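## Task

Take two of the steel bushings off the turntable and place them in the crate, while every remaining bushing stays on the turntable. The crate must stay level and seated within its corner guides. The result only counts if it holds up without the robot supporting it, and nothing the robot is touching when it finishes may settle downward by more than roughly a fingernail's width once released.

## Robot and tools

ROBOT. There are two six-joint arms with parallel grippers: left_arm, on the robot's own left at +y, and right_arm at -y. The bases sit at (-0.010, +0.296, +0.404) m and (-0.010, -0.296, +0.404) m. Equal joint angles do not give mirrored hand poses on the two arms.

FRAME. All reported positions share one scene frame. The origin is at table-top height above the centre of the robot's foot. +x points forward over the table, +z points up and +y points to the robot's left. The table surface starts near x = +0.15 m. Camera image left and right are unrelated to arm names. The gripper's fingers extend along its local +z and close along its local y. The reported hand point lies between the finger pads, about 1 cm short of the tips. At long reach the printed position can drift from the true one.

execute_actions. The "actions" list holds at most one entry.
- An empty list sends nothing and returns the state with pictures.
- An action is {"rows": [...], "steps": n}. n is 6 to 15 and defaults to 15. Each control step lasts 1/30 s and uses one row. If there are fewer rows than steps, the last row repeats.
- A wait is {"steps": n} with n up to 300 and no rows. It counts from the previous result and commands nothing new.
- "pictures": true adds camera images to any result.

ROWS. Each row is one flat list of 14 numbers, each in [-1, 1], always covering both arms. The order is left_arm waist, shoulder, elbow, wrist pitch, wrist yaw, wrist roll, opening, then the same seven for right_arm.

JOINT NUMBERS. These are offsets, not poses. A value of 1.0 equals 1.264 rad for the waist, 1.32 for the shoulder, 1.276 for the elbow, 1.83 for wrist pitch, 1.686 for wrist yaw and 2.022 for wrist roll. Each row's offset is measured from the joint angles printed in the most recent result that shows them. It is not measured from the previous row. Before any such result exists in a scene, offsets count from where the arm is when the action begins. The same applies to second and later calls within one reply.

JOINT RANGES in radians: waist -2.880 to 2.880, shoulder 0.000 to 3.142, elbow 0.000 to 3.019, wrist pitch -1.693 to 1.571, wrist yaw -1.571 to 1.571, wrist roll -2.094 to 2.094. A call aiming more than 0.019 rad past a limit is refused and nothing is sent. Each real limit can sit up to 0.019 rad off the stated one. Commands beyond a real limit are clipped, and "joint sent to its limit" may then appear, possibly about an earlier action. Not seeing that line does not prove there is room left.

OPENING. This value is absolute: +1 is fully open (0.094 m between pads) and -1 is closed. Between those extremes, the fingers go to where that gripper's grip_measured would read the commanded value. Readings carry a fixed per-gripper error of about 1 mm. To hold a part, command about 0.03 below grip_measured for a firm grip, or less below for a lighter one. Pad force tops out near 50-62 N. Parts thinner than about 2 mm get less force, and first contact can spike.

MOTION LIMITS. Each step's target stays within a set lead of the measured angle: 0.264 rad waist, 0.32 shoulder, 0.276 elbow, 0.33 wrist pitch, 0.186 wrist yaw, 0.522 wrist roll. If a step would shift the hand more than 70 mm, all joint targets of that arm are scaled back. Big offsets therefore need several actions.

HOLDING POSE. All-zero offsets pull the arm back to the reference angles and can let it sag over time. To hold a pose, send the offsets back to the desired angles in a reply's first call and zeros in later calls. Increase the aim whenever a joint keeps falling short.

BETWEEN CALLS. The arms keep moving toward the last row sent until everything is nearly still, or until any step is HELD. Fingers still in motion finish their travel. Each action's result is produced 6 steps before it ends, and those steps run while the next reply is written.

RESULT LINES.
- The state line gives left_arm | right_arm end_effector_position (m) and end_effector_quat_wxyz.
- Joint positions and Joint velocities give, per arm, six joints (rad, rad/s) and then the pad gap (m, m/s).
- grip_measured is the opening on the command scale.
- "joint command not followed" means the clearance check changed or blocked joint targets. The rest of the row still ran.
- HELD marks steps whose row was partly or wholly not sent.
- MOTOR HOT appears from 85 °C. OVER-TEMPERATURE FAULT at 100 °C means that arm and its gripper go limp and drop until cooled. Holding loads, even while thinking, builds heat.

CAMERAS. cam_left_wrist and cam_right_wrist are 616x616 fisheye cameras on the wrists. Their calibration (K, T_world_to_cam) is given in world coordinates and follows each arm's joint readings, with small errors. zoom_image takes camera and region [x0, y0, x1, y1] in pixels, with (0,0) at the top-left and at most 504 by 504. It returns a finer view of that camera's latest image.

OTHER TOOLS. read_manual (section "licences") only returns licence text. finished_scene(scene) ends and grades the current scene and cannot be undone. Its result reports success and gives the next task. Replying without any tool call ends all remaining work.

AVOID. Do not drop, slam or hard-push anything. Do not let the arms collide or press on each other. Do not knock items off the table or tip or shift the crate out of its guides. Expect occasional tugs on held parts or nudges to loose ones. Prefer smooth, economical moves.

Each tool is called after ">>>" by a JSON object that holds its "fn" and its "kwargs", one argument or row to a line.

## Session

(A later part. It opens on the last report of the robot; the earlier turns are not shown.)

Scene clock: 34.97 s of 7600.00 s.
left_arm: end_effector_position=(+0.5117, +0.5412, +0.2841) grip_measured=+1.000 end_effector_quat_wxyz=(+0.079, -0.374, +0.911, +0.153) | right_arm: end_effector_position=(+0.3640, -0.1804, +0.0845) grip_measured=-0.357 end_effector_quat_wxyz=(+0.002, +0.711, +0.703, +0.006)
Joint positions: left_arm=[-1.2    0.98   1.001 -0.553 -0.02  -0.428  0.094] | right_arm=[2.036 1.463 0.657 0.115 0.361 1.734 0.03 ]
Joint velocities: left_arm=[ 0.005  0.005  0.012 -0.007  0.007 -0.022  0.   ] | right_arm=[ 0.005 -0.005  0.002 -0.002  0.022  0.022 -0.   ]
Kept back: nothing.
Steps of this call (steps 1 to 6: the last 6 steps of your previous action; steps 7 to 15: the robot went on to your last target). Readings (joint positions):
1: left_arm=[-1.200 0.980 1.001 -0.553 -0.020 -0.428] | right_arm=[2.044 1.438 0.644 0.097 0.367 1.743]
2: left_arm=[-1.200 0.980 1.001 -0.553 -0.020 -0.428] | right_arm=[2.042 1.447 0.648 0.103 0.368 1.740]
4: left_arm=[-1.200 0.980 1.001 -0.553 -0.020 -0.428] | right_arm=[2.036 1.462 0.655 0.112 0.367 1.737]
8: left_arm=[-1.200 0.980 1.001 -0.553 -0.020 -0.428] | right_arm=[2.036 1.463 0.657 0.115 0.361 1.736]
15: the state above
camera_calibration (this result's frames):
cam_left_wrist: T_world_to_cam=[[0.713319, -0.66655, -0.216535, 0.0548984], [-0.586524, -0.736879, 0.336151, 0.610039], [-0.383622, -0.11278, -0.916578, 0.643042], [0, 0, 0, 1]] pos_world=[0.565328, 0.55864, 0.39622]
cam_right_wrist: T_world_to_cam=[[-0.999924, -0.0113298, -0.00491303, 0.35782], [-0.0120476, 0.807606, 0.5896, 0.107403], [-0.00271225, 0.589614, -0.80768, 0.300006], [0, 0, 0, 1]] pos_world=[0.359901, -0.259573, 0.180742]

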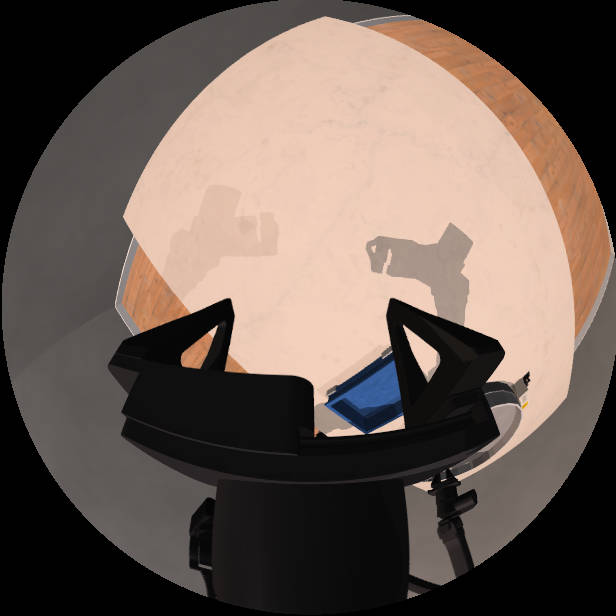

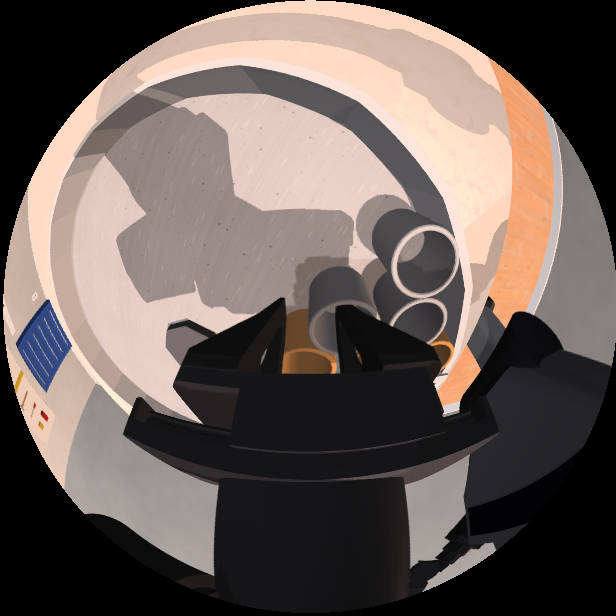

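>>> {"fn": "zoom_image", "kwargs": {
  "camera": "cam_right_wrist",
  "region": [250, 230, 450, 400]
}}

Region (250, 230, 450, 400) of cam_right_wrist's 616x616 image, scaled by 2.520, with more detail than that image has; it fills the top 428 rows of this view, and the rest is white.

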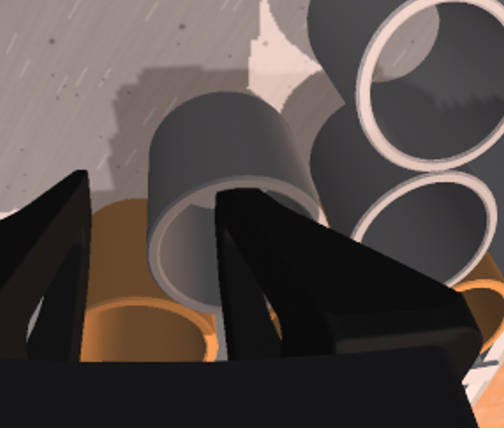

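>>> {"fn": "execute_actions", "kwargs": {
  "actions": [
    {"rows":[[0,0,0,0,0,0,1,-0.010,0.023,0.005,0.010,-0.003,-0.003,-0.36]],"steps":12}
  ]
}}

>>> {"fn": "execute_actions", "kwargs": {
  "actions": [
    {"steps":10}
  ],
  "pictures": true
}}

>>> {"fn": "zoom_image", "kwargs": {
  "camera": "cam_right_wrist",
  "region": [250, 230, 450, 400]
}}

Scene clock: 36.10 s of 7600.00 s.
left_arm: end_effector_position=(+0.5117, +0.5412, +0.2841) grip_measured=+1.000 end_effector_quat_wxyz=(+0.079, -0.374, +0.911, +0.153) | right_arm: end_effector_position=(+0.3640, -0.1796, +0.0838) grip_measured=-0.357 end_effector_quat_wxyz=(+0.001, +0.712, +0.703, +0.008)
Joint positions: left_arm=[-1.2    0.98   1.001 -0.553 -0.02  -0.428  0.094] | right_arm=[2.035 1.466 0.657 0.12  0.357 1.733 0.03 ]
Joint velocities: left_arm=[-0.005 -0.005 -0.022 -0.002  0.037  0.051  0.   ] | right_arm=[-0.015 -0.015  0.002  0.022 -0.007  0.022 -0.001]
Steps of this call (steps 1 to 15: the robot went on to your last target; steps 16 to 28: nothing new was sent; steps 29 to 34: the first 6 steps of this action). Readings (joint positions):
29: left_arm=[-1.200 0.980 1.001 -0.553 -0.020 -0.428] | right_arm=[2.036 1.464 0.657 0.116 0.361 1.733]
30: left_arm=[-1.200 0.980 1.001 -0.553 -0.020 -0.428] | right_arm=[2.035 1.465 0.657 0.118 0.361 1.733]
32: left_arm=[-1.200 0.980 1.001 -0.553 -0.020 -0.428] | right_arm=[2.035 1.466 0.657 0.120 0.357 1.733]
34: the state above

Scene clock: 36.43 s of 7600.00 s.
left_arm: end_effector_position=(+0.5117, +0.5412, +0.2841) grip_measured=+1.000 end_effector_quat_wxyz=(+0.079, -0.374, +0.911, +0.153) | right_arm: end_effector_position=(+0.3640, -0.1796, +0.0838) grip_measured=-0.357 end_effector_quat_wxyz=(+0.001, +0.712, +0.703, +0.008)
Joint positions: left_arm=[-1.2    0.98   1.001 -0.553 -0.02  -0.428  0.094] | right_arm=[2.035 1.466 0.657 0.12  0.357 1.733 0.03 ]
Joint velocities: left_arm=[ 0.015 -0.005 -0.002  0.017  0.037  0.051  0.   ] | right_arm=[-0.005 -0.005 -0.002 -0.002  0.037  0.037 -0.   ]
Kept back: nothing.
Steps of this call (steps 1 to 6: the last 6 steps of your previous action; steps 7 to 10: the robot went on to your last target). Readings (joint positions):
1: left_arm=[-1.200 0.980 1.001 -0.553 -0.020 -0.428] | right_arm=[2.035 1.466 0.657 0.120 0.357 1.733]
2: left_arm=[-1.200 0.980 1.001 -0.553 -0.020 -0.428] | right_arm=[2.035 1.466 0.657 0.120 0.357 1.733]
4: left_arm=[-1.200 0.980 1.001 -0.553 -0.020 -0.428] | right_arm=[2.035 1.466 0.657 0.120 0.357 1.733]
8: left_arm=[-1.200 0.980 1.001 -0.553 -0.020 -0.428] | right_arm=[2.035 1.466 0.657 0.120 0.357 1.733]
10: the state above
camera_calibration (this result's frames):
cam_left_wrist: T_world_to_cam=[[0.713319, -0.66655, -0.216535, 0.0548984], [-0.586524, -0.736879, 0.336151, 0.610039], [-0.383622, -0.11278, -0.916578, 0.643042], [0, 0, 0, 1]] pos_world=[0.565328, 0.55864, 0.39622]
cam_right_wrist: T_world_to_cam=[[-0.999923, -0.010695, -0.00635208, 0.358046], [-0.012378, 0.804922, 0.593252, 0.106456], [-0.0012319, 0.593284, -0.804992, 0.298811], [0, 0, 0, 1]] pos_world=[0.359704, -0.259139, 0.17966]

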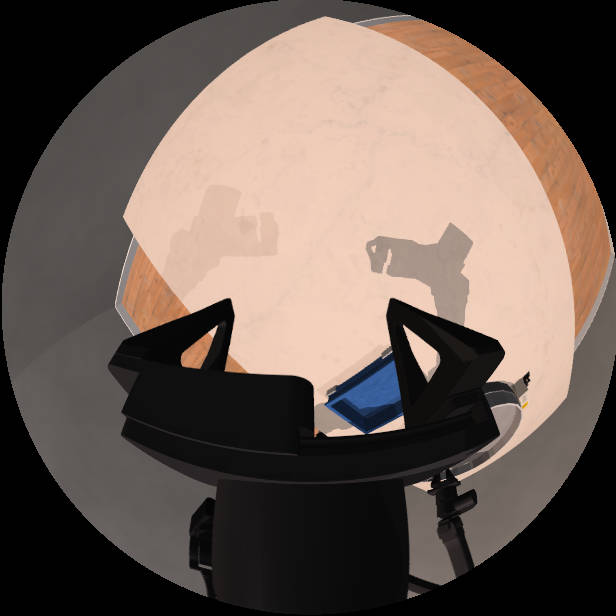

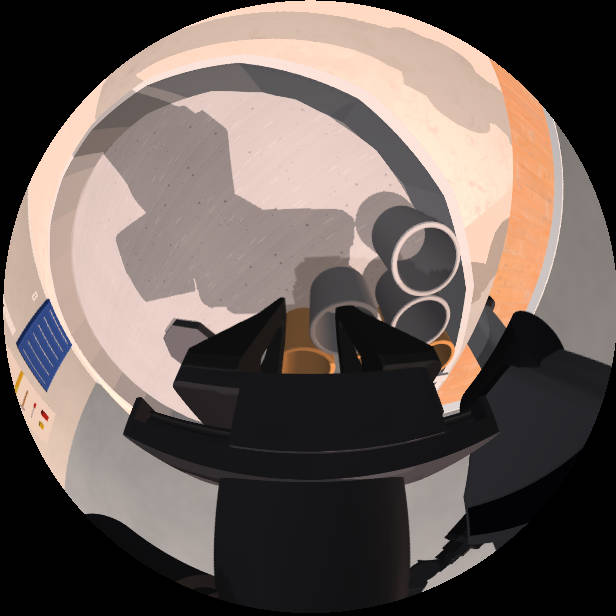

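Region (250, 230, 450, 400) of cam_right_wrist's 616x616 image, scaled by 2.520, with more detail than that image has; it fills the top 428 rows of this view, and the rest is white.

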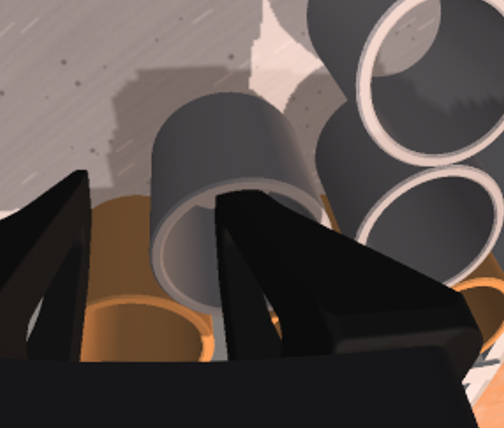

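>>> {"fn": "execute_actions", "kwargs": {
  "actions": [
    {"rows":[[0,0,0,0,0,0,1,0,-0.004,0,0,0,0,-0.6],[0,0,0,0,0,0,1,0,-0.004,0,0,0,0,-0.6],[0,0,0,0,0,0,1,0,-0.004,0,0,0,0,-0.7],[0,0,0,0,0,0,1,0,-0.004,0,0,0,0,-0.7],[0,0,0,0,0,0,1,0,-0.004,0,0,0,0,-0.8],[0,0,0,0,0,0,1,0,-0.004,0,0,0,0,-0.8],[0,0,0,0,0,0,1,0,-0.004,0,0,0,0,-0.87],[0,0,0,0,0,0,1,0,-0.004,0,0,0,0,-0.93]],"steps":15}
  ]
}}

>>> {"fn": "execute_actions", "kwargs": {
  "actions": [
    {"steps":12}
  ],
  "pictures": true
}}

>>> {"fn": "zoom_image", "kwargs": {
  "camera": "cam_right_wrist",
  "region": [230, 230, 430, 400]
}}

Scene clock: 37.37 s of 7600.00 s.
left_arm: end_effector_position=(+0.5117, +0.5412, +0.2841) grip_measured=+1.000 end_effector_quat_wxyz=(+0.079, -0.374, +0.911, +0.153) | right_arm: end_effector_position=(+0.3622, -0.1829, +0.0842) grip_measured=-0.761 end_effector_quat_wxyz=(+0.005, +0.712, +0.702, +0.003)
Joint positions: left_arm=[-1.2    0.98   1.001 -0.553 -0.02  -0.428  0.094] | right_arm=[2.034 1.464 0.652 0.119 0.367 1.733 0.011]
Joint velocities: left_arm=[ 0.005 -0.015 -0.012  0.007 -0.007 -0.051  0.   ] | right_arm=[-0.005 -0.015 -0.017 -0.012 -0.081 -0.037 -0.   ]
Steps of this call (steps 1 to 15: the robot went on to your last target; steps 16 to 19: nothing new was sent; steps 20 to 28: the first 9 steps of this action). Readings (joint positions):
20: left_arm=[-1.200 0.980 1.001 -0.553 -0.020 -0.428] | right_arm=[2.035 1.466 0.657 0.119 0.361 1.733]
21: left_arm=[-1.200 0.980 1.001 -0.553 -0.020 -0.428] | right_arm=[2.034 1.465 0.655 0.119 0.364 1.733]
23: left_arm=[-1.200 0.980 1.001 -0.553 -0.020 -0.428] | right_arm=[2.034 1.465 0.653 0.119 0.366 1.733]
27: left_arm=[-1.200 0.980 1.001 -0.553 -0.020 -0.428] | right_arm=[2.034 1.464 0.652 0.119 0.367 1.733]
28: the state above

Scene clock: 37.77 s of 7600.00 s.
left_arm: end_effector_position=(+0.5117, +0.5412, +0.2841) grip_measured=+1.000 end_effector_quat_wxyz=(+0.079, -0.374, +0.911, +0.153) | right_arm: end_effector_position=(+0.3622, -0.1829, +0.0842) grip_measured=-0.761 end_effector_quat_wxyz=(+0.005, +0.712, +0.702, +0.003)
Joint positions: left_arm=[-1.2    0.98   1.001 -0.553 -0.02  -0.428  0.094] | right_arm=[2.034 1.464 0.652 0.119 0.367 1.733 0.011]
Joint velocities: left_arm=[-0.024 -0.015 -0.002 -0.022 -0.007 -0.081  0.   ] | right_arm=[-0.005  0.005  0.007  0.012 -0.022 -0.051 -0.   ]
Kept back: nothing.
Steps of this call (steps 1 to 6: the last 6 steps of your previous action; steps 7 to 12: the robot went on to your last target). Readings (joint positions):
1: left_arm=[-1.200 0.980 1.001 -0.553 -0.020 -0.428] | right_arm=[2.034 1.464 0.652 0.119 0.367 1.733]
2: left_arm=[-1.200 0.980 1.001 -0.553 -0.020 -0.428] | right_arm=[2.034 1.464 0.652 0.119 0.367 1.733]
4: left_arm=[-1.200 0.980 1.001 -0.553 -0.020 -0.428] | right_arm=[2.034 1.464 0.652 0.119 0.367 1.733]
8: left_arm=[-1.200 0.980 1.001 -0.553 -0.020 -0.428] | right_arm=[2.034 1.464 0.652 0.119 0.367 1.733]
12: the state above
camera_calibration (this result's frames):
cam_left_wrist: T_world_to_cam=[[0.713319, -0.66655, -0.216535, 0.0548984], [-0.586524, -0.736879, 0.336151, 0.610039], [-0.383622, -0.11278, -0.916578, 0.643042], [0, 0, 0, 1]] pos_world=[0.565328, 0.55864, 0.39622]
cam_right_wrist: T_world_to_cam=[[-0.999933, -0.0105718, -0.00478072, 0.356145], [-0.0113759, 0.812279, 0.583158, 0.110694], [-0.00228177, 0.583173, -0.812345, 0.300233], [0, 0, 0, 1]] pos_world=[0.358065, -0.261237, 0.181044]

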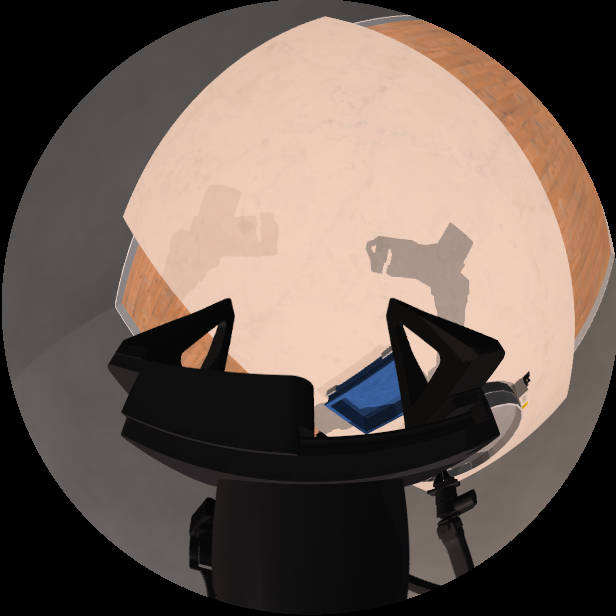

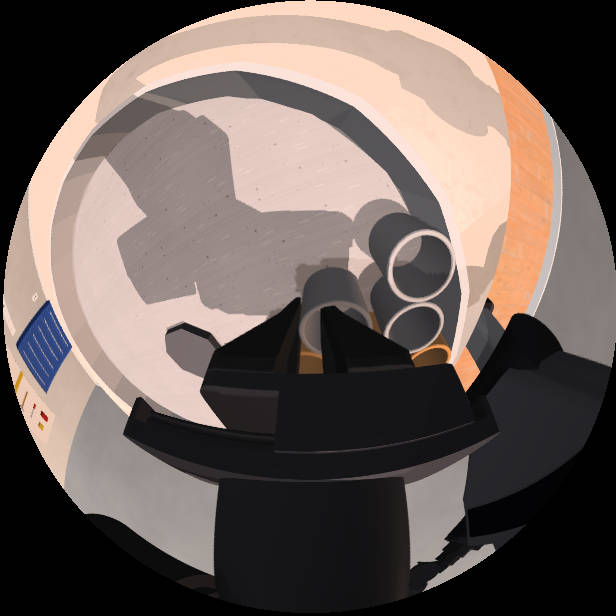

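Region (230, 230, 430, 400) of cam_right_wrist's 616x616 image, scaled by 2.520, with more detail than that image has; it fills the top 428 rows of this view, and the rest is white.

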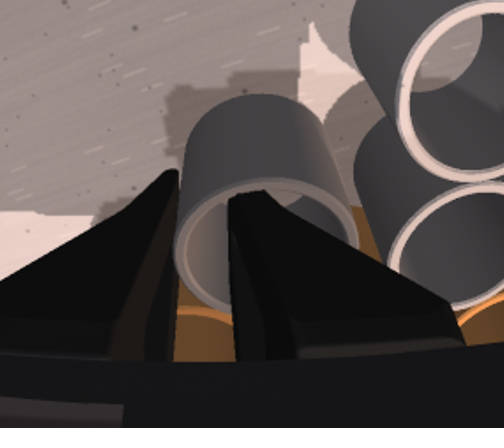

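>>> {"fn": "execute_actions", "kwargs": {
  "actions": [
    {"rows":[[0,0,0,0,0,0,1,0.008,-0.016,-0.005,-0.007,0.002,0.002,-0.85],[0,0,0,0,0,0,1,0.010,-0.026,-0.010,-0.014,0.005,0.004,-0.85],[0,0,0,0,0,0,1,0.012,-0.04,-0.016,-0.021,0.007,0.005,-0.85],[0,0,0,0,0,0,1,0.016,-0.053,-0.021,-0.028,0.01,0.007,-0.85],[0,0,0,0,0,0,1,0.020,-0.066,-0.026,-0.035,0.012,0.009,-0.85],[0,0,0,0,0,0,1,0.025,-0.08,-0.031,-0.042,0.014,0.011,-0.85],[0,0,0,0,0,0,1,0.029,-0.093,-0.036,-0.049,0.017,0.013,-0.85],[0,0,0,0,0,0,1,0.033,-0.106,-0.042,-0.056,0.019,0.014,-0.85],[0,0,0,0,0,0,1,0.037,-0.12,-0.047,-0.063,0.022,0.016,-0.85],[0,0,0,0,0,0,1,0.041,-0.133,-0.052,-0.07,0.024,0.018,-0.85]],"steps":15}
  ]
}}

>>> {"fn": "execute_actions", "kwargs": {
  "actions": [
    {"steps":14}
  ],
  "pictures": true
}}

Scene clock: 39.63 s of 7600.00 s.
left_arm: end_effector_position=(+0.5117, +0.5412, +0.2841) grip_measured=+1.000 end_effector_quat_wxyz=(+0.079, -0.374, +0.911, +0.153) | right_arm: end_effector_position=(+0.3568, -0.1908, +0.1114) grip_measured=-0.761 end_effector_quat_wxyz=(+0.006, +0.708, +0.706, -0.010)
Joint positions: left_arm=[-1.2    0.98   1.001 -0.553 -0.02  -0.428  0.094] | right_arm=[2.051 1.368 0.613 0.038 0.398 1.742 0.011]
Joint velocities: left_arm=[-0.005 -0.005  0.017 -0.037 -0.081 -0.007  0.   ] | right_arm=[ 0.181 -0.65  -0.242 -0.364  0.11   0.139 -0.002]
Steps of this call (steps 1 to 15: the robot went on to your last target; steps 16 to 47: nothing new was sent; steps 48 to 56: the first 9 steps of this action). Readings (joint positions):
48: left_arm=[-1.200 0.980 1.001 -0.553 -0.020 -0.428] | right_arm=[2.034 1.463 0.652 0.118 0.369 1.733]
49: left_arm=[-1.200 0.980 1.001 -0.553 -0.020 -0.428] | right_arm=[2.034 1.463 0.652 0.115 0.371 1.733]
51: left_arm=[-1.200 0.980 1.001 -0.553 -0.020 -0.428] | right_arm=[2.034 1.453 0.648 0.099 0.377 1.733]
55: left_arm=[-1.200 0.980 1.001 -0.553 -0.020 -0.428] | right_arm=[2.045 1.390 0.622 0.051 0.394 1.739]
56: the state above

Scene clock: 40.10 s of 7600.00 s.
left_arm: end_effector_position=(+0.5117, +0.5412, +0.2841) grip_measured=+1.000 end_effector_quat_wxyz=(+0.079, -0.374, +0.911, +0.153) | right_arm: end_effector_position=(+0.3603, -0.1883, +0.1338) grip_measured=-0.761 end_effector_quat_wxyz=(+0.007, +0.709, +0.705, +0.002)
Joint positions: left_arm=[-1.2    0.98   1.001 -0.553 -0.02  -0.428  0.094] | right_arm=[2.075 1.291 0.589 0.    0.405 1.755 0.011]
Joint velocities: left_arm=[ 0.005  0.005  0.012 -0.012 -0.081  0.037  0.   ] | right_arm=[-0.005 -0.024 -0.007 -0.002  0.007  0.037 -0.001]
Kept back: nothing.
Steps of this call (steps 1 to 6: the last 6 steps of your previous action; steps 7 to 14: the robot went on to your last target). Readings (joint positions):
1: left_arm=[-1.200 0.980 1.001 -0.553 -0.020 -0.428] | right_arm=[2.057 1.346 0.605 0.025 0.402 1.744]
2: left_arm=[-1.200 0.980 1.001 -0.553 -0.020 -0.428] | right_arm=[2.064 1.326 0.598 0.015 0.404 1.747]
4: left_arm=[-1.200 0.980 1.001 -0.553 -0.020 -0.428] | right_arm=[2.072 1.299 0.590 0.005 0.405 1.750]
8: left_arm=[-1.200 0.980 1.001 -0.553 -0.020 -0.428] | right_arm=[2.075 1.291 0.589 0.002 0.405 1.753]
14: the state above
camera_calibration (this result's frames):
cam_left_wrist: T_world_to_cam=[[0.713319, -0.66655, -0.216535, 0.0548984], [-0.586524, -0.736879, 0.336151, 0.610039], [-0.383622, -0.11278, -0.916578, 0.643042], [0, 0, 0, 1]] pos_world=[0.565328, 0.55864, 0.39622]
cam_right_wrist: T_world_to_cam=[[-0.99983, -0.0171244, -0.00677162, 0.353429], [-0.0178834, 0.815266, 0.57881, 0.0896673], [-0.00439108, 0.578833, -0.815434, 0.344061], [0, 0, 0, 1]] pos_world=[0.356483, -0.266204, 0.231052]

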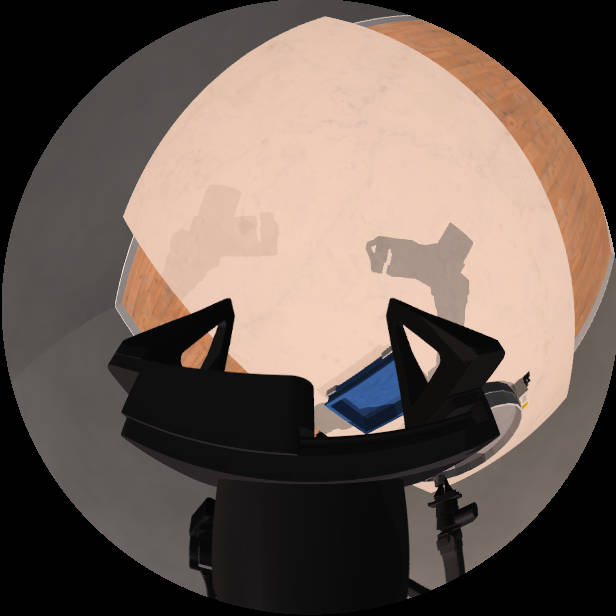

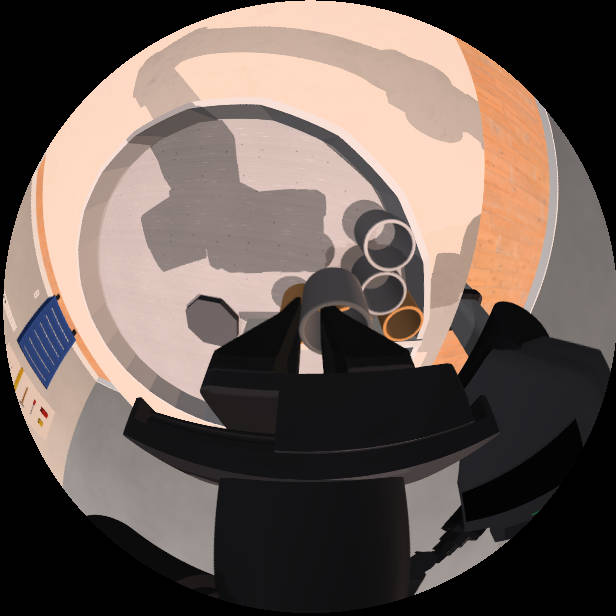

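>>> {"fn": "execute_actions", "kwargs": {
  "actions": [
    {"rows":[[0,0,0,0,0,0,1,0.02,-0.04,-0.014,-0.02,0.007,0,-0.85],[0,0,0,0,0,0,1,0.03,-0.08,-0.028,-0.04,0.014,0,-0.85],[0,0,0,0,0,0,1,0.045,-0.12,-0.042,-0.06,0.02,0,-0.85],[0,0,0,0,0,0,1,0.06,-0.155,-0.055,-0.082,0.027,0,-0.85],[0,0,0,0,0,0,1,0.07,-0.155,-0.045,-0.09,0.03,0,-0.85],[0,0,0,0,0,0,1,0.085,-0.14,-0.02,-0.10,0.037,0,-0.85],[0,0,0,0,0,0,1,0.108,-0.115,0.015,-0.115,0.047,0,-0.85],[0,0,0,0,0,0,1,0.13,-0.085,0.055,-0.13,0.058,0,-0.85],[0,0,0,0,0,0,1,0.153,-0.05,0.098,-0.144,0.069,0,-0.85],[0,0,0,0,0,0,1,0.177,-0.015,0.14,-0.159,0.08,0,-0.85],[0,0,0,0,0,0,1,0.20,0.02,0.183,-0.174,0.091,0,-0.85],[0,0,0,0,0,0,1,0.223,0.055,0.226,-0.188,0.102,0,-0.85],[0,0,0,0,0,0,1,0.246,0.09,0.268,-0.203,0.113,0,-0.85],[0,0,0,0,0,0,1,0.27,0.125,0.31,-0.218,0.125,0,-0.85],[0,0,0,0,0,0,1,0.293,0.16,0.373,-0.23,0.136,0,-0.85]],"steps":15}
  ]
}}

Scene clock: 41.37 s of 7600.00 s.
left_arm: end_effector_position=(+0.5117, +0.5412, +0.2841) grip_measured=+1.000 end_effector_quat_wxyz=(+0.079, -0.374, +0.911, +0.153) | right_arm: end_effector_position=(+0.3609, -0.1738, +0.1914) grip_measured=-0.761 end_effector_quat_wxyz=(+0.008, +0.674, +0.739, -0.007)
Joint positions: left_arm=[-1.2    0.98   1.001 -0.553 -0.02  -0.428  0.094] | right_arm=[ 2.199  1.126  0.584 -0.215  0.508  1.756  0.011]
Joint velocities: left_arm=[ 0.005  0.015 -0.022 -0.037  0.007 -0.037  0.   ] | right_arm=[ 0.767  0.532  1.053 -0.779  0.403  0.051 -0.   ]
Steps of this call (steps 1 to 29: the robot went on to your last target; steps 30 to 38: the first 9 steps of this action). Readings (joint positions):
30: left_arm=[-1.200 0.980 1.001 -0.553 -0.020 -0.428] | right_arm=[2.076 1.289 0.589 -0.005 0.409 1.756]
31: left_arm=[-1.200 0.980 1.001 -0.553 -0.020 -0.428] | right_arm=[2.079 1.281 0.586 -0.020 0.417 1.756]
33: left_arm=[-1.200 0.980 1.001 -0.553 -0.020 -0.428] | right_arm=[2.096 1.228 0.563 -0.074 0.438 1.756]
37: left_arm=[-1.200 0.980 1.001 -0.553 -0.020 -0.428] | right_arm=[2.174 1.116 0.553 -0.188 0.490 1.756]
38: the state above

>>> {"fn": "execute_actions", "kwargs": {
  "actions": [
    {"rows":[[0,0,0,0,0,0,1,0.21,0.31,0.405,-0.122,0.083,0,-0.85],[0,0,0,0,0,0,1,0.226,0.336,0.434,-0.131,0.09,0,-0.85],[0,0,0,0,0,0,1,0.241,0.363,0.463,-0.141,0.098,0,-0.85],[0,0,0,0,0,0,1,0.257,0.389,0.491,-0.151,0.105,0,-0.85],[0,0,0,0,0,0,1,0.272,0.416,0.52,-0.16,0.113,0,-0.85],[0,0,0,0,0,0,1,0.288,0.442,0.549,-0.17,0.12,0,-0.85],[0,0,0,0,0,0,1,0.303,0.468,0.577,-0.18,0.128,0,-0.85],[0,0,0,0,0,0,1,0.319,0.495,0.606,-0.189,0.135,0,-0.85],[0,0,0,0,0,0,1,0.334,0.521,0.635,-0.199,0.143,0,-0.85],[0,0,0,0,0,0,1,0.35,0.548,0.663,-0.209,0.15,0,-0.85],[0,0,0,0,0,0,1,0.366,0.574,0.692,-0.218,0.158,0,-0.85],[0,0,0,0,0,0,1,0.381,0.60,0.721,-0.228,0.165,0,-0.85],[0,0,0,0,0,0,1,0.397,0.627,0.75,-0.238,0.173,0,-0.85],[0,0,0,0,0,0,1,0.412,0.653,0.778,-0.247,0.18,0,-0.85],[0,0,0,0,0,0,1,0.428,0.675,0.807,-0.257,0.188,0,-0.85]],"steps":15}
  ]
}}

>>> {"fn": "execute_actions", "kwargs": {
  "actions": [
    {"steps":20}
  ],
  "pictures": true
}}

Scene clock: 42.17 s of 7600.00 s.
left_arm: end_effector_position=(+0.5117, +0.5412, +0.2841) grip_measured=+1.000 end_effector_quat_wxyz=(+0.079, -0.374, +0.911, +0.153) | right_arm: end_effector_position=(+0.4641, +0.0788, +0.1572) grip_measured=-0.761 end_effector_quat_wxyz=(+0.010, +0.556, +0.831, -0.009)
Joint positions: left_arm=[-1.2    0.98   1.001 -0.553 -0.02  -0.428  0.094] | right_arm=[ 2.529  1.719  1.315 -0.528  0.735  1.756  0.011]
Joint velocities: left_arm=[-0.005  0.015  0.007  0.007 -0.081 -0.066  0.   ] | right_arm=[ 0.542  1.021  1.121 -0.388  0.242 -0.037  0.001]
Steps of this call (steps 1 to 6: the last 6 steps of your previous action; steps 7 to 15: the robot went on to your last target; steps 16 to 24: the first 9 steps of this action). Readings (joint positions):
16: left_arm=[-1.200 0.980 1.001 -0.553 -0.020 -0.428] | right_arm=[2.455 1.521 1.064 -0.416 0.638 1.756]
17: left_arm=[-1.200 0.980 1.001 -0.553 -0.020 -0.428] | right_arm=[2.455 1.525 1.070 -0.427 0.649 1.756]
19: left_arm=[-1.200 0.980 1.001 -0.553 -0.020 -0.428] | right_arm=[2.461 1.554 1.111 -0.458 0.676 1.756]
23: left_arm=[-1.200 0.980 1.001 -0.553 -0.020 -0.428] | right_arm=[2.510 1.684 1.274 -0.515 0.724 1.756]
24: the state above

Scene clock: 42.83 s of 7600.00 s.
left_arm: end_effector_position=(+0.5117, +0.5412, +0.2841) grip_measured=+1.000 end_effector_quat_wxyz=(+0.079, -0.374, +0.911, +0.153) | right_arm: end_effector_position=(+0.3749, +0.2355, +0.1636) grip_measured=-0.761 end_effector_quat_wxyz=(-0.004, +0.439, +0.898, -0.007)
Joint positions: left_arm=[-1.2    0.98   1.001 -0.553 -0.02  -0.428  0.094] | right_arm=[ 2.748  2.042  1.593 -0.677  0.822  1.756  0.011]
Joint velocities: left_arm=[-0.024 -0.005 -0.022 -0.002  0.022 -0.022  0.   ] | right_arm=[-0.005  0.005 -0.002 -0.002 -0.037 -0.007  0.001]
Kept back: nothing.
Steps of this call (steps 1 to 6: the last 6 steps of your previous action; steps 7 to 20: the robot went on to your last target). Readings (joint positions):
1: left_arm=[-1.200 0.980 1.001 -0.553 -0.020 -0.428] | right_arm=[2.548 1.754 1.352 -0.542 0.747 1.756]
2: left_arm=[-1.200 0.980 1.001 -0.553 -0.020 -0.428] | right_arm=[2.569 1.788 1.387 -0.557 0.758 1.756]
4: left_arm=[-1.200 0.980 1.001 -0.553 -0.020 -0.428] | right_arm=[2.610 1.855 1.453 -0.590 0.782 1.756]
8: left_arm=[-1.200 0.980 1.001 -0.553 -0.020 -0.428] | right_arm=[2.692 1.987 1.575 -0.653 0.819 1.756]
20: the state above
camera_calibration (this result's frames):
cam_left_wrist: T_world_to_cam=[[0.713319, -0.66655, -0.216535, 0.0548984], [-0.586524, -0.736879, 0.336151, 0.610039], [-0.383622, -0.11278, -0.916578, 0.643042], [0, 0, 0, 1]] pos_world=[0.565328, 0.55864, 0.39622]
cam_right_wrist: T_world_to_cam=[[-0.774212, -0.632556, 0.0216423, 0.431187], [-0.502521, 0.635127, 0.586589, -0.0500049], [-0.384796, 0.443269, -0.809595, 0.296702], [0, 0, 0, 1]] pos_world=[0.422872, 0.172991, 0.260209]

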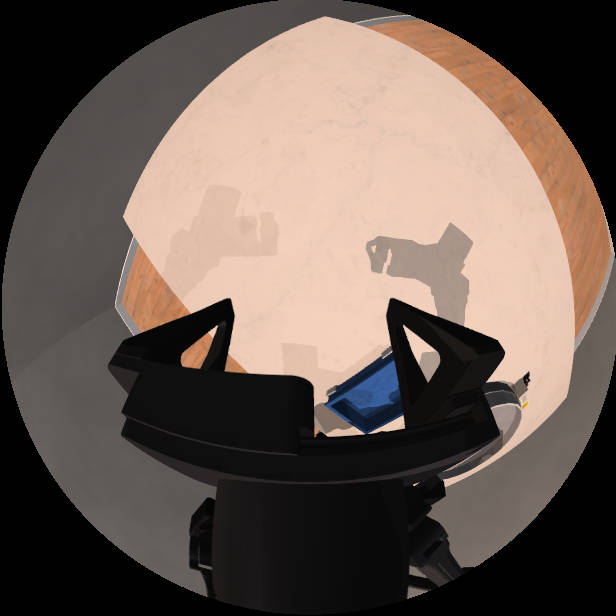

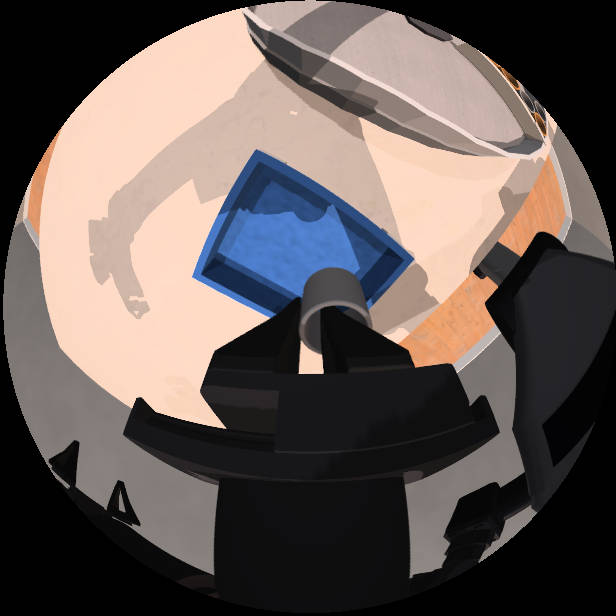

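>>> {"fn": "execute_actions", "kwargs": {
  "actions": [
    {"rows":[[0,0,0,0,0,0,1,-0.008,0.0,0.012,0.012,-0.002,0,-0.85],[0,0,0,0,0,0,1,-0.015,0.012,0.018,0.024,-0.004,0,-0.85],[0,0,0,0,0,0,1,-0.021,0.025,0.024,0.035,-0.006,0,-0.85],[0,0,0,0,0,0,1,-0.028,0.037,0.03,0.046,-0.008,0,-0.85],[0,0,0,0,0,0,1,-0.034,0.05,0.035,0.057,-0.01,0,-0.85],[0,0,0,0,0,0,1,-0.041,0.062,0.041,0.068,-0.012,0,-0.85],[0,0,0,0,0,0,1,-0.047,0.074,0.046,0.079,-0.014,0,-0.85],[0,0,0,0,0,0,1,-0.053,0.087,0.052,0.09,-0.016,0,-0.85],[0,0,0,0,0,0,1,-0.06,0.099,0.058,0.101,-0.018,0,-0.85],[0,0,0,0,0,0,1,-0.066,0.111,0.063,0.112,-0.02,0,-0.85]],"steps":15}
  ]
}}

>>> {"fn": "execute_actions", "kwargs": {
  "actions": [
    {"steps":16}
  ],
  "pictures": true
}}

Scene clock: 44.40 s of 7600.00 s.
left_arm: end_effector_position=(+0.5117, +0.5412, +0.2841) grip_measured=+1.000 end_effector_quat_wxyz=(+0.079, -0.374, +0.911, +0.153) | right_arm: end_effector_position=(+0.3857, +0.2577, +0.1291) grip_measured=-0.761 end_effector_quat_wxyz=(+0.000, +0.486, +0.874, +0.024)
Joint positions: left_arm=[-1.2    0.98   1.001 -0.553 -0.02  -0.428  0.094] | right_arm=[ 2.716  2.11   1.642 -0.539  0.798  1.756  0.011]
Joint velocities: left_arm=[ 0.005  0.005 -0.007  0.017  0.037 -0.066  0.   ] | right_arm=[-0.269  0.503  0.286  0.603 -0.139 -0.11   0.   ]
Steps of this call (steps 1 to 15: the robot went on to your last target; steps 16 to 38: nothing new was sent; steps 39 to 47: the first 9 steps of this action). Readings (joint positions):
39: left_arm=[-1.200 0.980 1.001 -0.553 -0.020 -0.428] | right_arm=[2.748 2.040 1.593 -0.677 0.822 1.756]
40: left_arm=[-1.200 0.980 1.001 -0.553 -0.020 -0.428] | right_arm=[2.748 2.040 1.593 -0.669 0.821 1.756]
42: left_arm=[-1.200 0.980 1.001 -0.553 -0.020 -0.428] | right_arm=[2.745 2.046 1.596 -0.639 0.815 1.756]
46: left_arm=[-1.200 0.980 1.001 -0.553 -0.020 -0.428] | right_arm=[2.724 2.093 1.632 -0.560 0.801 1.756]
47: the state above

Scene clock: 44.93 s of 7600.00 s.
left_arm: end_effector_position=(+0.5117, +0.5412, +0.2841) grip_measured=+1.000 end_effector_quat_wxyz=(+0.079, -0.374, +0.911, +0.153) | right_arm: end_effector_position=(+0.3644, +0.2440, +0.0653) grip_measured=-0.761 end_effector_quat_wxyz=(+0.003, +0.496, +0.868, -0.004)
Joint positions: left_arm=[-1.2    0.98   1.001 -0.553 -0.02  -0.428  0.094] | right_arm=[ 2.656  2.206  1.661 -0.482  0.791  1.756  0.011]
Joint velocities: left_arm=[-0.015 -0.015  0.007 -0.002 -0.037  0.037  0.   ] | right_arm=[-0.005 -0.024 -0.002 -0.007 -0.051  0.051  0.   ]
Kept back: nothing.
Steps of this call (steps 1 to 6: the last 6 steps of your previous action; steps 7 to 16: the robot went on to your last target). Readings (joint positions):
1: left_arm=[-1.200 0.980 1.001 -0.553 -0.020 -0.428] | right_arm=[2.706 2.127 1.651 -0.518 0.795 1.756]
2: left_arm=[-1.200 0.980 1.001 -0.553 -0.020 -0.428] | right_arm=[2.697 2.145 1.658 -0.502 0.792 1.756]
4: left_arm=[-1.200 0.980 1.001 -0.553 -0.020 -0.428] | right_arm=[2.678 2.172 1.661 -0.486 0.791 1.756]
8: left_arm=[-1.200 0.980 1.001 -0.553 -0.020 -0.428] | right_arm=[2.657 2.205 1.661 -0.486 0.791 1.756]
16: the state above
camera_calibration (this result's frames):
cam_left_wrist: T_world_to_cam=[[0.713319, -0.66655, -0.216535, 0.0548984], [-0.586524, -0.736879, 0.336151, 0.610039], [-0.383622, -0.11278, -0.916578, 0.643042], [0, 0, 0, 1]] pos_world=[0.565328, 0.55864, 0.39622]
cam_right_wrist: T_world_to_cam=[[-0.848954, -0.528384, 0.00934005, 0.433164], [-0.426984, 0.696236, 0.57701, -0.04487], [-0.311385, 0.485867, -0.816684, 0.172582], [0, 0, 0, 1]] pos_world=[0.402317, 0.176265, 0.16279]

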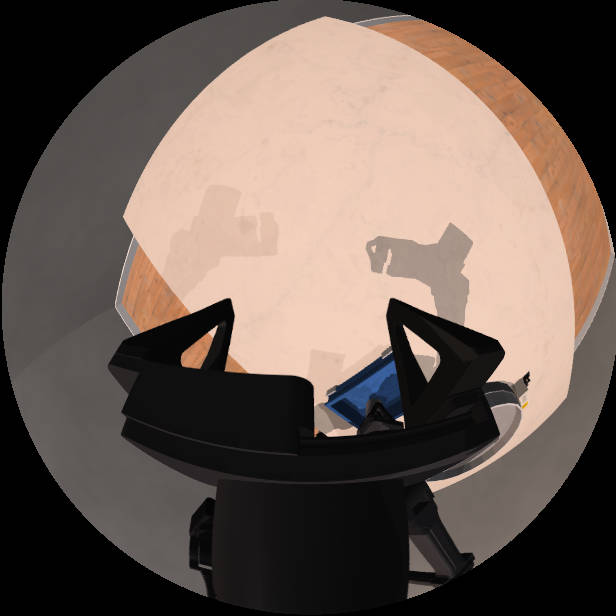

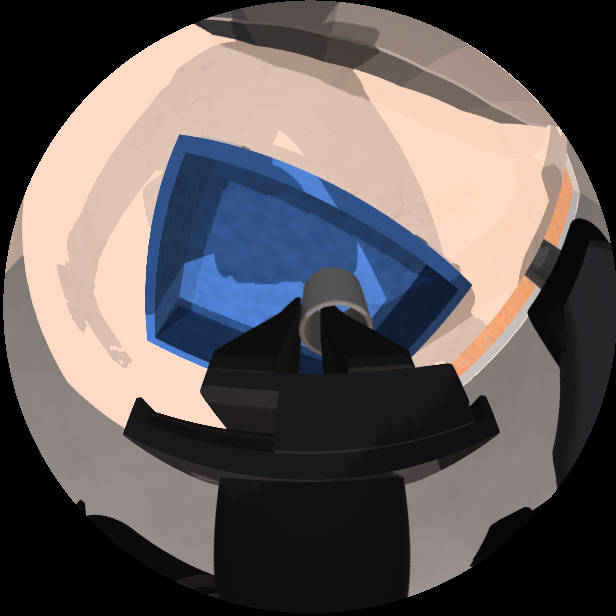

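>>> {"fn": "execute_actions", "kwargs": {
  "actions": [
    {"rows":[[0,0,0,0,0,0,1,-0.011,0.012,0.009,0.003,0,0,-0.85]],"steps":12}
  ]
}}

>>> {"fn": "execute_actions", "kwargs": {
  "actions": [
    {"steps":10}
  ],
  "pictures": true
}}

>>> {"fn": "zoom_image", "kwargs": {
  "camera": "cam_right_wrist",
  "region": [200, 200, 440, 400]
}}

Scene clock: 45.67 s of 7600.00 s.
left_arm: end_effector_position=(+0.5117, +0.5412, +0.2841) grip_measured=+1.000 end_effector_quat_wxyz=(+0.079, -0.374, +0.911, +0.153) | right_arm: end_effector_position=(+0.3638, +0.2438, +0.0647) grip_measured=-0.761 end_effector_quat_wxyz=(+0.003, +0.496, +0.869, -0.004)
Joint positions: left_arm=[-1.2    0.98   1.001 -0.553 -0.02  -0.428  0.094] | right_arm=[ 2.655  2.207  1.661 -0.482  0.791  1.756  0.011]
Joint velocities: left_arm=[-0.015 -0.005 -0.012 -0.002  0.037  0.007  0.   ] | right_arm=[-0.015  0.015  0.007 -0.012 -0.022  0.022 -0.   ]
Steps of this call (steps 1 to 15: the robot went on to your last target; step 16: nothing new was sent; steps 17 to 22: the first 6 steps of this action). Readings (joint positions):
17: left_arm=[-1.200 0.980 1.001 -0.553 -0.020 -0.428] | right_arm=[2.656 2.206 1.661 -0.482 0.791 1.756]
18: left_arm=[-1.200 0.980 1.001 -0.553 -0.020 -0.428] | right_arm=[2.656 2.206 1.661 -0.482 0.791 1.756]
20: left_arm=[-1.200 0.980 1.001 -0.553 -0.020 -0.428] | right_arm=[2.655 2.206 1.661 -0.482 0.791 1.756]
22: the state above

Scene clock: 46.00 s of 7600.00 s.
left_arm: end_effector_position=(+0.5117, +0.5412, +0.2841) grip_measured=+1.000 end_effector_quat_wxyz=(+0.079, -0.374, +0.911, +0.153) | right_arm: end_effector_position=(+0.3630, +0.2436, +0.0639) grip_measured=-0.761 end_effector_quat_wxyz=(+0.003, +0.495, +0.869, -0.005)
Joint positions: left_arm=[-1.2    0.98   1.001 -0.553 -0.02  -0.428  0.094] | right_arm=[ 2.655  2.208  1.661 -0.482  0.791  1.756  0.011]
Joint velocities: left_arm=[-0.015 -0.005 -0.022 -0.002 -0.037  0.037  0.   ] | right_arm=[-0.005 -0.015 -0.002 -0.002 -0.007  0.007  0.   ]
Kept back: nothing.
Steps of this call (steps 1 to 6: the last 6 steps of your previous action; steps 7 to 10: the robot went on to your last target). Readings (joint positions):
1: left_arm=[-1.200 0.980 1.001 -0.553 -0.020 -0.428] | right_arm=[2.655 2.207 1.661 -0.482 0.791 1.756]
2: left_arm=[-1.200 0.980 1.001 -0.553 -0.020 -0.428] | right_arm=[2.655 2.208 1.661 -0.482 0.791 1.756]
4: left_arm=[-1.200 0.980 1.001 -0.553 -0.020 -0.428] | right_arm=[2.655 2.208 1.661 -0.482 0.791 1.756]
8: left_arm=[-1.200 0.980 1.001 -0.553 -0.020 -0.428] | right_arm=[2.655 2.208 1.661 -0.482 0.791 1.756]
10: the state above
camera_calibration (this result's frames):
cam_left_wrist: T_world_to_cam=[[0.713319, -0.66655, -0.216535, 0.0548984], [-0.586524, -0.736879, 0.336151, 0.610039], [-0.383622, -0.11278, -0.916578, 0.643042], [0, 0, 0, 1]] pos_world=[0.565328, 0.55864, 0.39622]
cam_right_wrist: T_world_to_cam=[[-0.848188, -0.529569, 0.0116029, 0.431666], [-0.427097, 0.696692, 0.576376, -0.0444076], [-0.313314, 0.483919, -0.817103, 0.172405], [0, 0, 0, 1]] pos_world=[0.401184, 0.176105, 0.161459]

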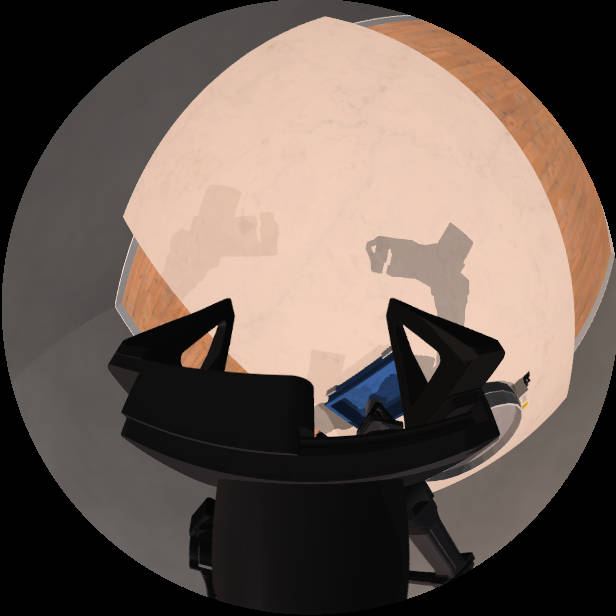

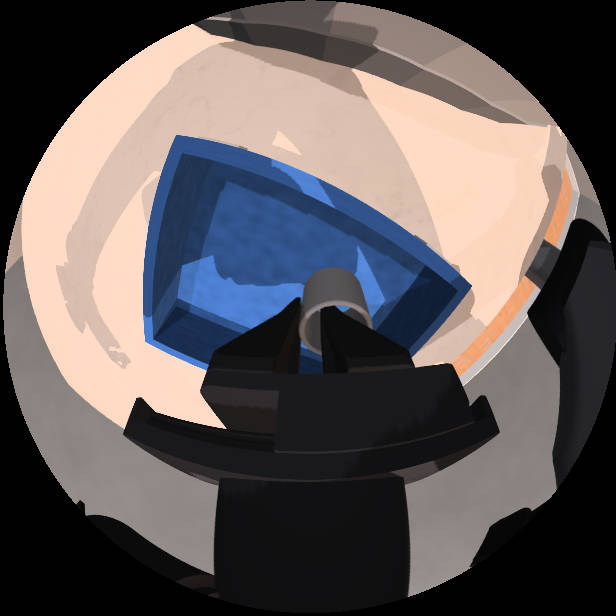

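Region (200, 200, 440, 400) of cam_right_wrist's 616x616 image, scaled by 2.100, with more detail than that image has.

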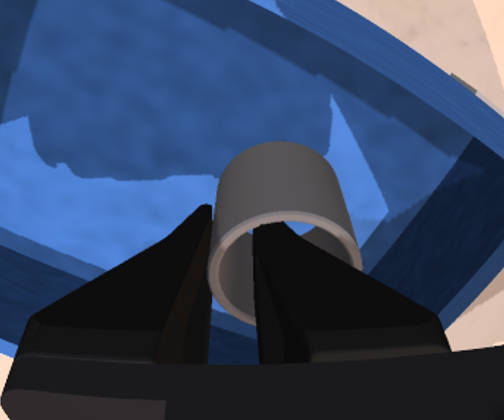

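>>> {"fn": "execute_actions", "kwargs": {
  "actions": [
    {"rows":[[0,0,0,0,0,0,1,0,0,0,0,0,0,-0.74],[0,0,0,0,0,0,1,0,0,0,0,0,0,-0.72],[0,0,0,0,0,0,1,0,0,0,0,0,0,-0.69],[0,0,0,0,0,0,1,0,0,0,0,0,0,-0.65],[0,0,0,0,0,0,1,0,0,0,0,0,0,-0.6],[0,0,0,0,0,0,1,0,0,0,0,0,0,-0.55]],"steps":12}
  ]
}}

>>> {"fn": "execute_actions", "kwargs": {
  "actions": [
    {"steps":10}
  ],
  "pictures": true
}}

>>> {"fn": "zoom_image", "kwargs": {
  "camera": "cam_right_wrist",
  "region": [200, 200, 440, 400]
}}

Scene clock: 47.30 s of 7600.00 s.
left_arm: end_effector_position=(+0.5117, +0.5412, +0.2841) grip_measured=+1.000 end_effector_quat_wxyz=(+0.079, -0.374, +0.911, +0.153) | right_arm: end_effector_position=(+0.3631, +0.2436, +0.0639) grip_measured=-0.575 end_effector_quat_wxyz=(+0.003, +0.495, +0.869, -0.005)
Joint positions: left_arm=[-1.2    0.98   1.001 -0.553 -0.02  -0.428  0.094] | right_arm=[ 2.655  2.208  1.661 -0.482  0.791  1.756  0.02 ]
Joint velocities: left_arm=[-0.034 -0.005 -0.007  0.017  0.022 -0.022  0.   ] | right_arm=[-0.005 -0.005 -0.007 -0.032  0.022  0.007  0.044]
Steps of this call (steps 1 to 15: the robot went on to your last target; steps 16 to 33: nothing new was sent; steps 34 to 39: the first 6 steps of this action). Readings (joint positions):
34: left_arm=[-1.200 0.980 1.001 -0.553 -0.020 -0.428] | right_arm=[2.655 2.208 1.661 -0.482 0.791 1.756]
35: left_arm=[-1.200 0.980 1.001 -0.553 -0.020 -0.428] | right_arm=[2.655 2.208 1.661 -0.482 0.791 1.756]
37: left_arm=[-1.200 0.980 1.001 -0.553 -0.020 -0.428] | right_arm=[2.655 2.208 1.661 -0.482 0.791 1.756]
39: the state above

Scene clock: 47.63 s of 7600.00 s.
left_arm: end_effector_position=(+0.5117, +0.5412, +0.2841) grip_measured=+1.000 end_effector_quat_wxyz=(+0.079, -0.374, +0.911, +0.153) | right_arm: end_effector_position=(+0.3631, +0.2436, +0.0639) grip_measured=-0.553 end_effector_quat_wxyz=(+0.003, +0.495, +0.869, -0.005)
Joint positions: left_arm=[-1.2    0.98   1.001 -0.553 -0.02  -0.428  0.094] | right_arm=[ 2.655  2.208  1.661 -0.482  0.791  1.756  0.021]
Joint velocities: left_arm=[-0.005 -0.005 -0.007 -0.027 -0.007 -0.037  0.   ] | right_arm=[-0.005 -0.005  0.007 -0.002  0.022  0.066  0.   ]
Kept back: nothing.
Steps of this call (steps 1 to 6: the last 6 steps of your previous action; steps 7 to 10: the robot went on to your last target). Readings (joint positions):
1: left_arm=[-1.200 0.980 1.001 -0.553 -0.020 -0.428] | right_arm=[2.655 2.208 1.661 -0.482 0.791 1.756]
2: left_arm=[-1.200 0.980 1.001 -0.553 -0.020 -0.428] | right_arm=[2.655 2.208 1.661 -0.482 0.791 1.756]
4: left_arm=[-1.200 0.980 1.001 -0.553 -0.020 -0.428] | right_arm=[2.655 2.208 1.661 -0.482 0.791 1.756]
8: left_arm=[-1.200 0.980 1.001 -0.553 -0.020 -0.428] | right_arm=[2.655 2.208 1.661 -0.482 0.791 1.756]
10: the state above
camera_calibration (this result's frames):
cam_left_wrist: T_world_to_cam=[[0.713319, -0.66655, -0.216535, 0.0548984], [-0.586524, -0.736879, 0.336151, 0.610039], [-0.383622, -0.11278, -0.916578, 0.643042], [0, 0, 0, 1]] pos_world=[0.565328, 0.55864, 0.39622]
cam_right_wrist: T_world_to_cam=[[-0.848189, -0.529568, 0.0115416, 0.43168], [-0.427244, 0.696856, 0.576068, -0.0443222], [-0.31311, 0.483684, -0.81732, 0.17244], [0, 0, 0, 1]] pos_world=[0.401203, 0.176084, 0.161489]

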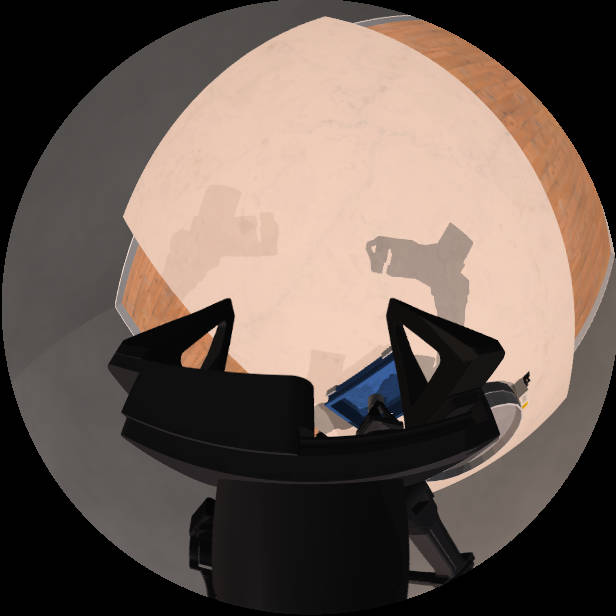

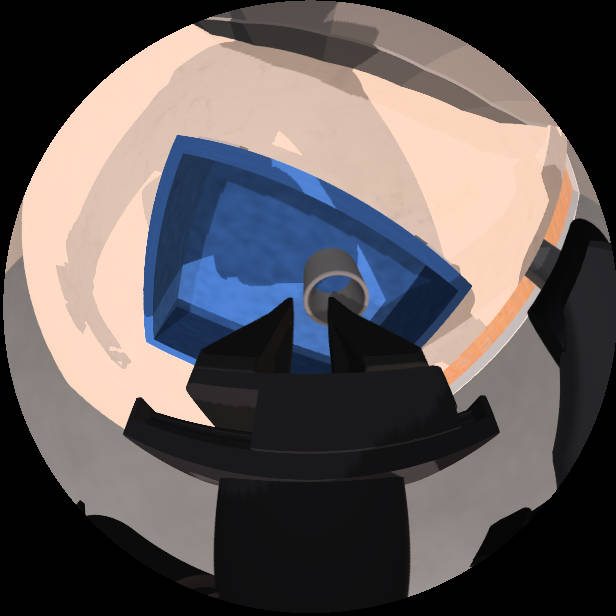

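Region (200, 200, 440, 400) of cam_right_wrist's 616x616 image, scaled by 2.100, with more detail than that image has.

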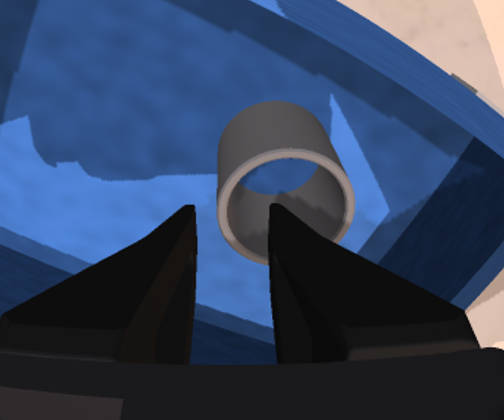

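>>> {"fn": "execute_actions", "kwargs": {
  "actions": [
    {"rows":[[0,0,0,0,0,0,1,0.015,-0.025,-0.01,-0.02,0.003,0,-0.36],[0,0,0,0,0,0,1,0.025,-0.045,-0.018,-0.036,0.006,0,-0.36],[0,0,0,0,0,0,1,0.037,-0.065,-0.027,-0.054,0.009,0,-0.36],[0,0,0,0,0,0,1,0.05,-0.085,-0.036,-0.072,0.012,0,-0.36],[0,0,0,0,0,0,1,0.062,-0.107,-0.045,-0.09,0.015,0,-0.36],[0,0,0,0,0,0,1,0.074,-0.13,-0.053,-0.107,0.018,0,-0.36],[0,0,0,0,0,0,1,0.074,-0.15,-0.065,-0.107,0.018,0,-0.36],[0,0,0,0,0,0,1,0.055,-0.19,-0.10,-0.095,0.01,0,-0.36],[0,0,0,0,0,0,1,0.028,-0.235,-0.15,-0.078,-0.003,0,-0.36],[0,0,0,0,0,0,1,0.0,-0.28,-0.20,-0.06,-0.016,0,-0.36],[0,0,0,0,0,0,1,-0.03,-0.33,-0.25,-0.042,-0.03,0,-0.36],[0,0,0,0,0,0,1,-0.06,-0.38,-0.305,-0.024,-0.045,0,-0.36],[0,0,0,0,0,0,1,-0.093,-0.43,-0.36,-0.005,-0.06,0,-0.36],[0,0,0,0,0,0,1,-0.125,-0.48,-0.415,0.015,-0.075,0,-0.36],[0,0,0,0,0,0,1,-0.158,-0.53,-0.467,0.034,-0.09,0,-0.36]],"steps":15}
  ]
}}

>>> {"fn": "execute_actions", "kwargs": {
  "actions": [
    {"steps":25}
  ]
}}

Scene clock: 48.50 s of 7600.00 s.
left_arm: end_effector_position=(+0.5117, +0.5412, +0.2841) grip_measured=+1.000 end_effector_quat_wxyz=(+0.079, -0.374, +0.911, +0.153) | right_arm: end_effector_position=(+0.3555, +0.2097, +0.1166) grip_measured=-0.363 end_effector_quat_wxyz=(-0.010, +0.444, +0.895, -0.037)
Joint positions: left_arm=[-1.2    0.98   1.001 -0.553 -0.02  -0.428  0.094] | right_arm=[ 2.69   2.081  1.554 -0.631  0.802  1.756  0.03 ]
Joint velocities: left_arm=[-0.005 -0.005 -0.007 -0.002  0.051 -0.037  0.   ] | right_arm=[ 0.161 -0.962 -0.794  0.042 -0.359 -0.037 -0.002]
Steps of this call (steps 1 to 15: the robot went on to your last target; steps 16 to 17: nothing new was sent; steps 18 to 26: the first 9 steps of this action). Readings (joint positions):
18: left_arm=[-1.200 0.980 1.001 -0.553 -0.020 -0.428] | right_arm=[2.655 2.208 1.661 -0.487 0.792 1.756]
19: left_arm=[-1.200 0.980 1.001 -0.553 -0.020 -0.428] | right_arm=[2.655 2.205 1.657 -0.500 0.794 1.756]
21: left_arm=[-1.200 0.980 1.001 -0.553 -0.020 -0.428] | right_arm=[2.660 2.185 1.636 -0.548 0.803 1.756]
25: left_arm=[-1.200 0.980 1.001 -0.553 -0.020 -0.428] | right_arm=[2.684 2.110 1.578 -0.632 0.812 1.756]
26: the state above

Scene clock: 49.33 s of 7600.00 s.
left_arm: end_effector_position=(+0.5117, +0.5412, +0.2841) grip_measured=+1.000 end_effector_quat_wxyz=(+0.079, -0.374, +0.911, +0.153) | right_arm: end_effector_position=(+0.4503, -0.0059, +0.1777) grip_measured=-0.363 end_effector_quat_wxyz=(-0.004, +0.597, +0.802, +0.006)
Joint positions: left_arm=[-1.2    0.98   1.001 -0.553 -0.02  -0.428  0.094] | right_arm=[ 2.441  1.496  1.067 -0.428  0.642  1.756  0.03 ]
Joint velocities: left_arm=[-0.005 -0.015 -0.022 -0.002 -0.037  0.037  0.   ] | right_arm=[-0.005  0.005 -0.012  0.017 -0.022 -0.066  0.001]
Kept back: nothing.
Steps of this call (steps 1 to 6: the last 6 steps of your previous action; steps 7 to 25: the robot went on to your last target). Readings (joint positions):
1: left_arm=[-1.200 0.980 1.001 -0.553 -0.020 -0.428] | right_arm=[2.693 2.044 1.520 -0.626 0.788 1.756]
2: left_arm=[-1.200 0.980 1.001 -0.553 -0.020 -0.428] | right_arm=[2.694 2.002 1.481 -0.617 0.772 1.756]
4: left_arm=[-1.200 0.980 1.001 -0.553 -0.020 -0.428] | right_arm=[2.683 1.911 1.400 -0.590 0.740 1.756]
8: left_arm=[-1.200 0.980 1.001 -0.553 -0.020 -0.428] | right_arm=[2.618 1.723 1.239 -0.519 0.676 1.756]
25: the state above


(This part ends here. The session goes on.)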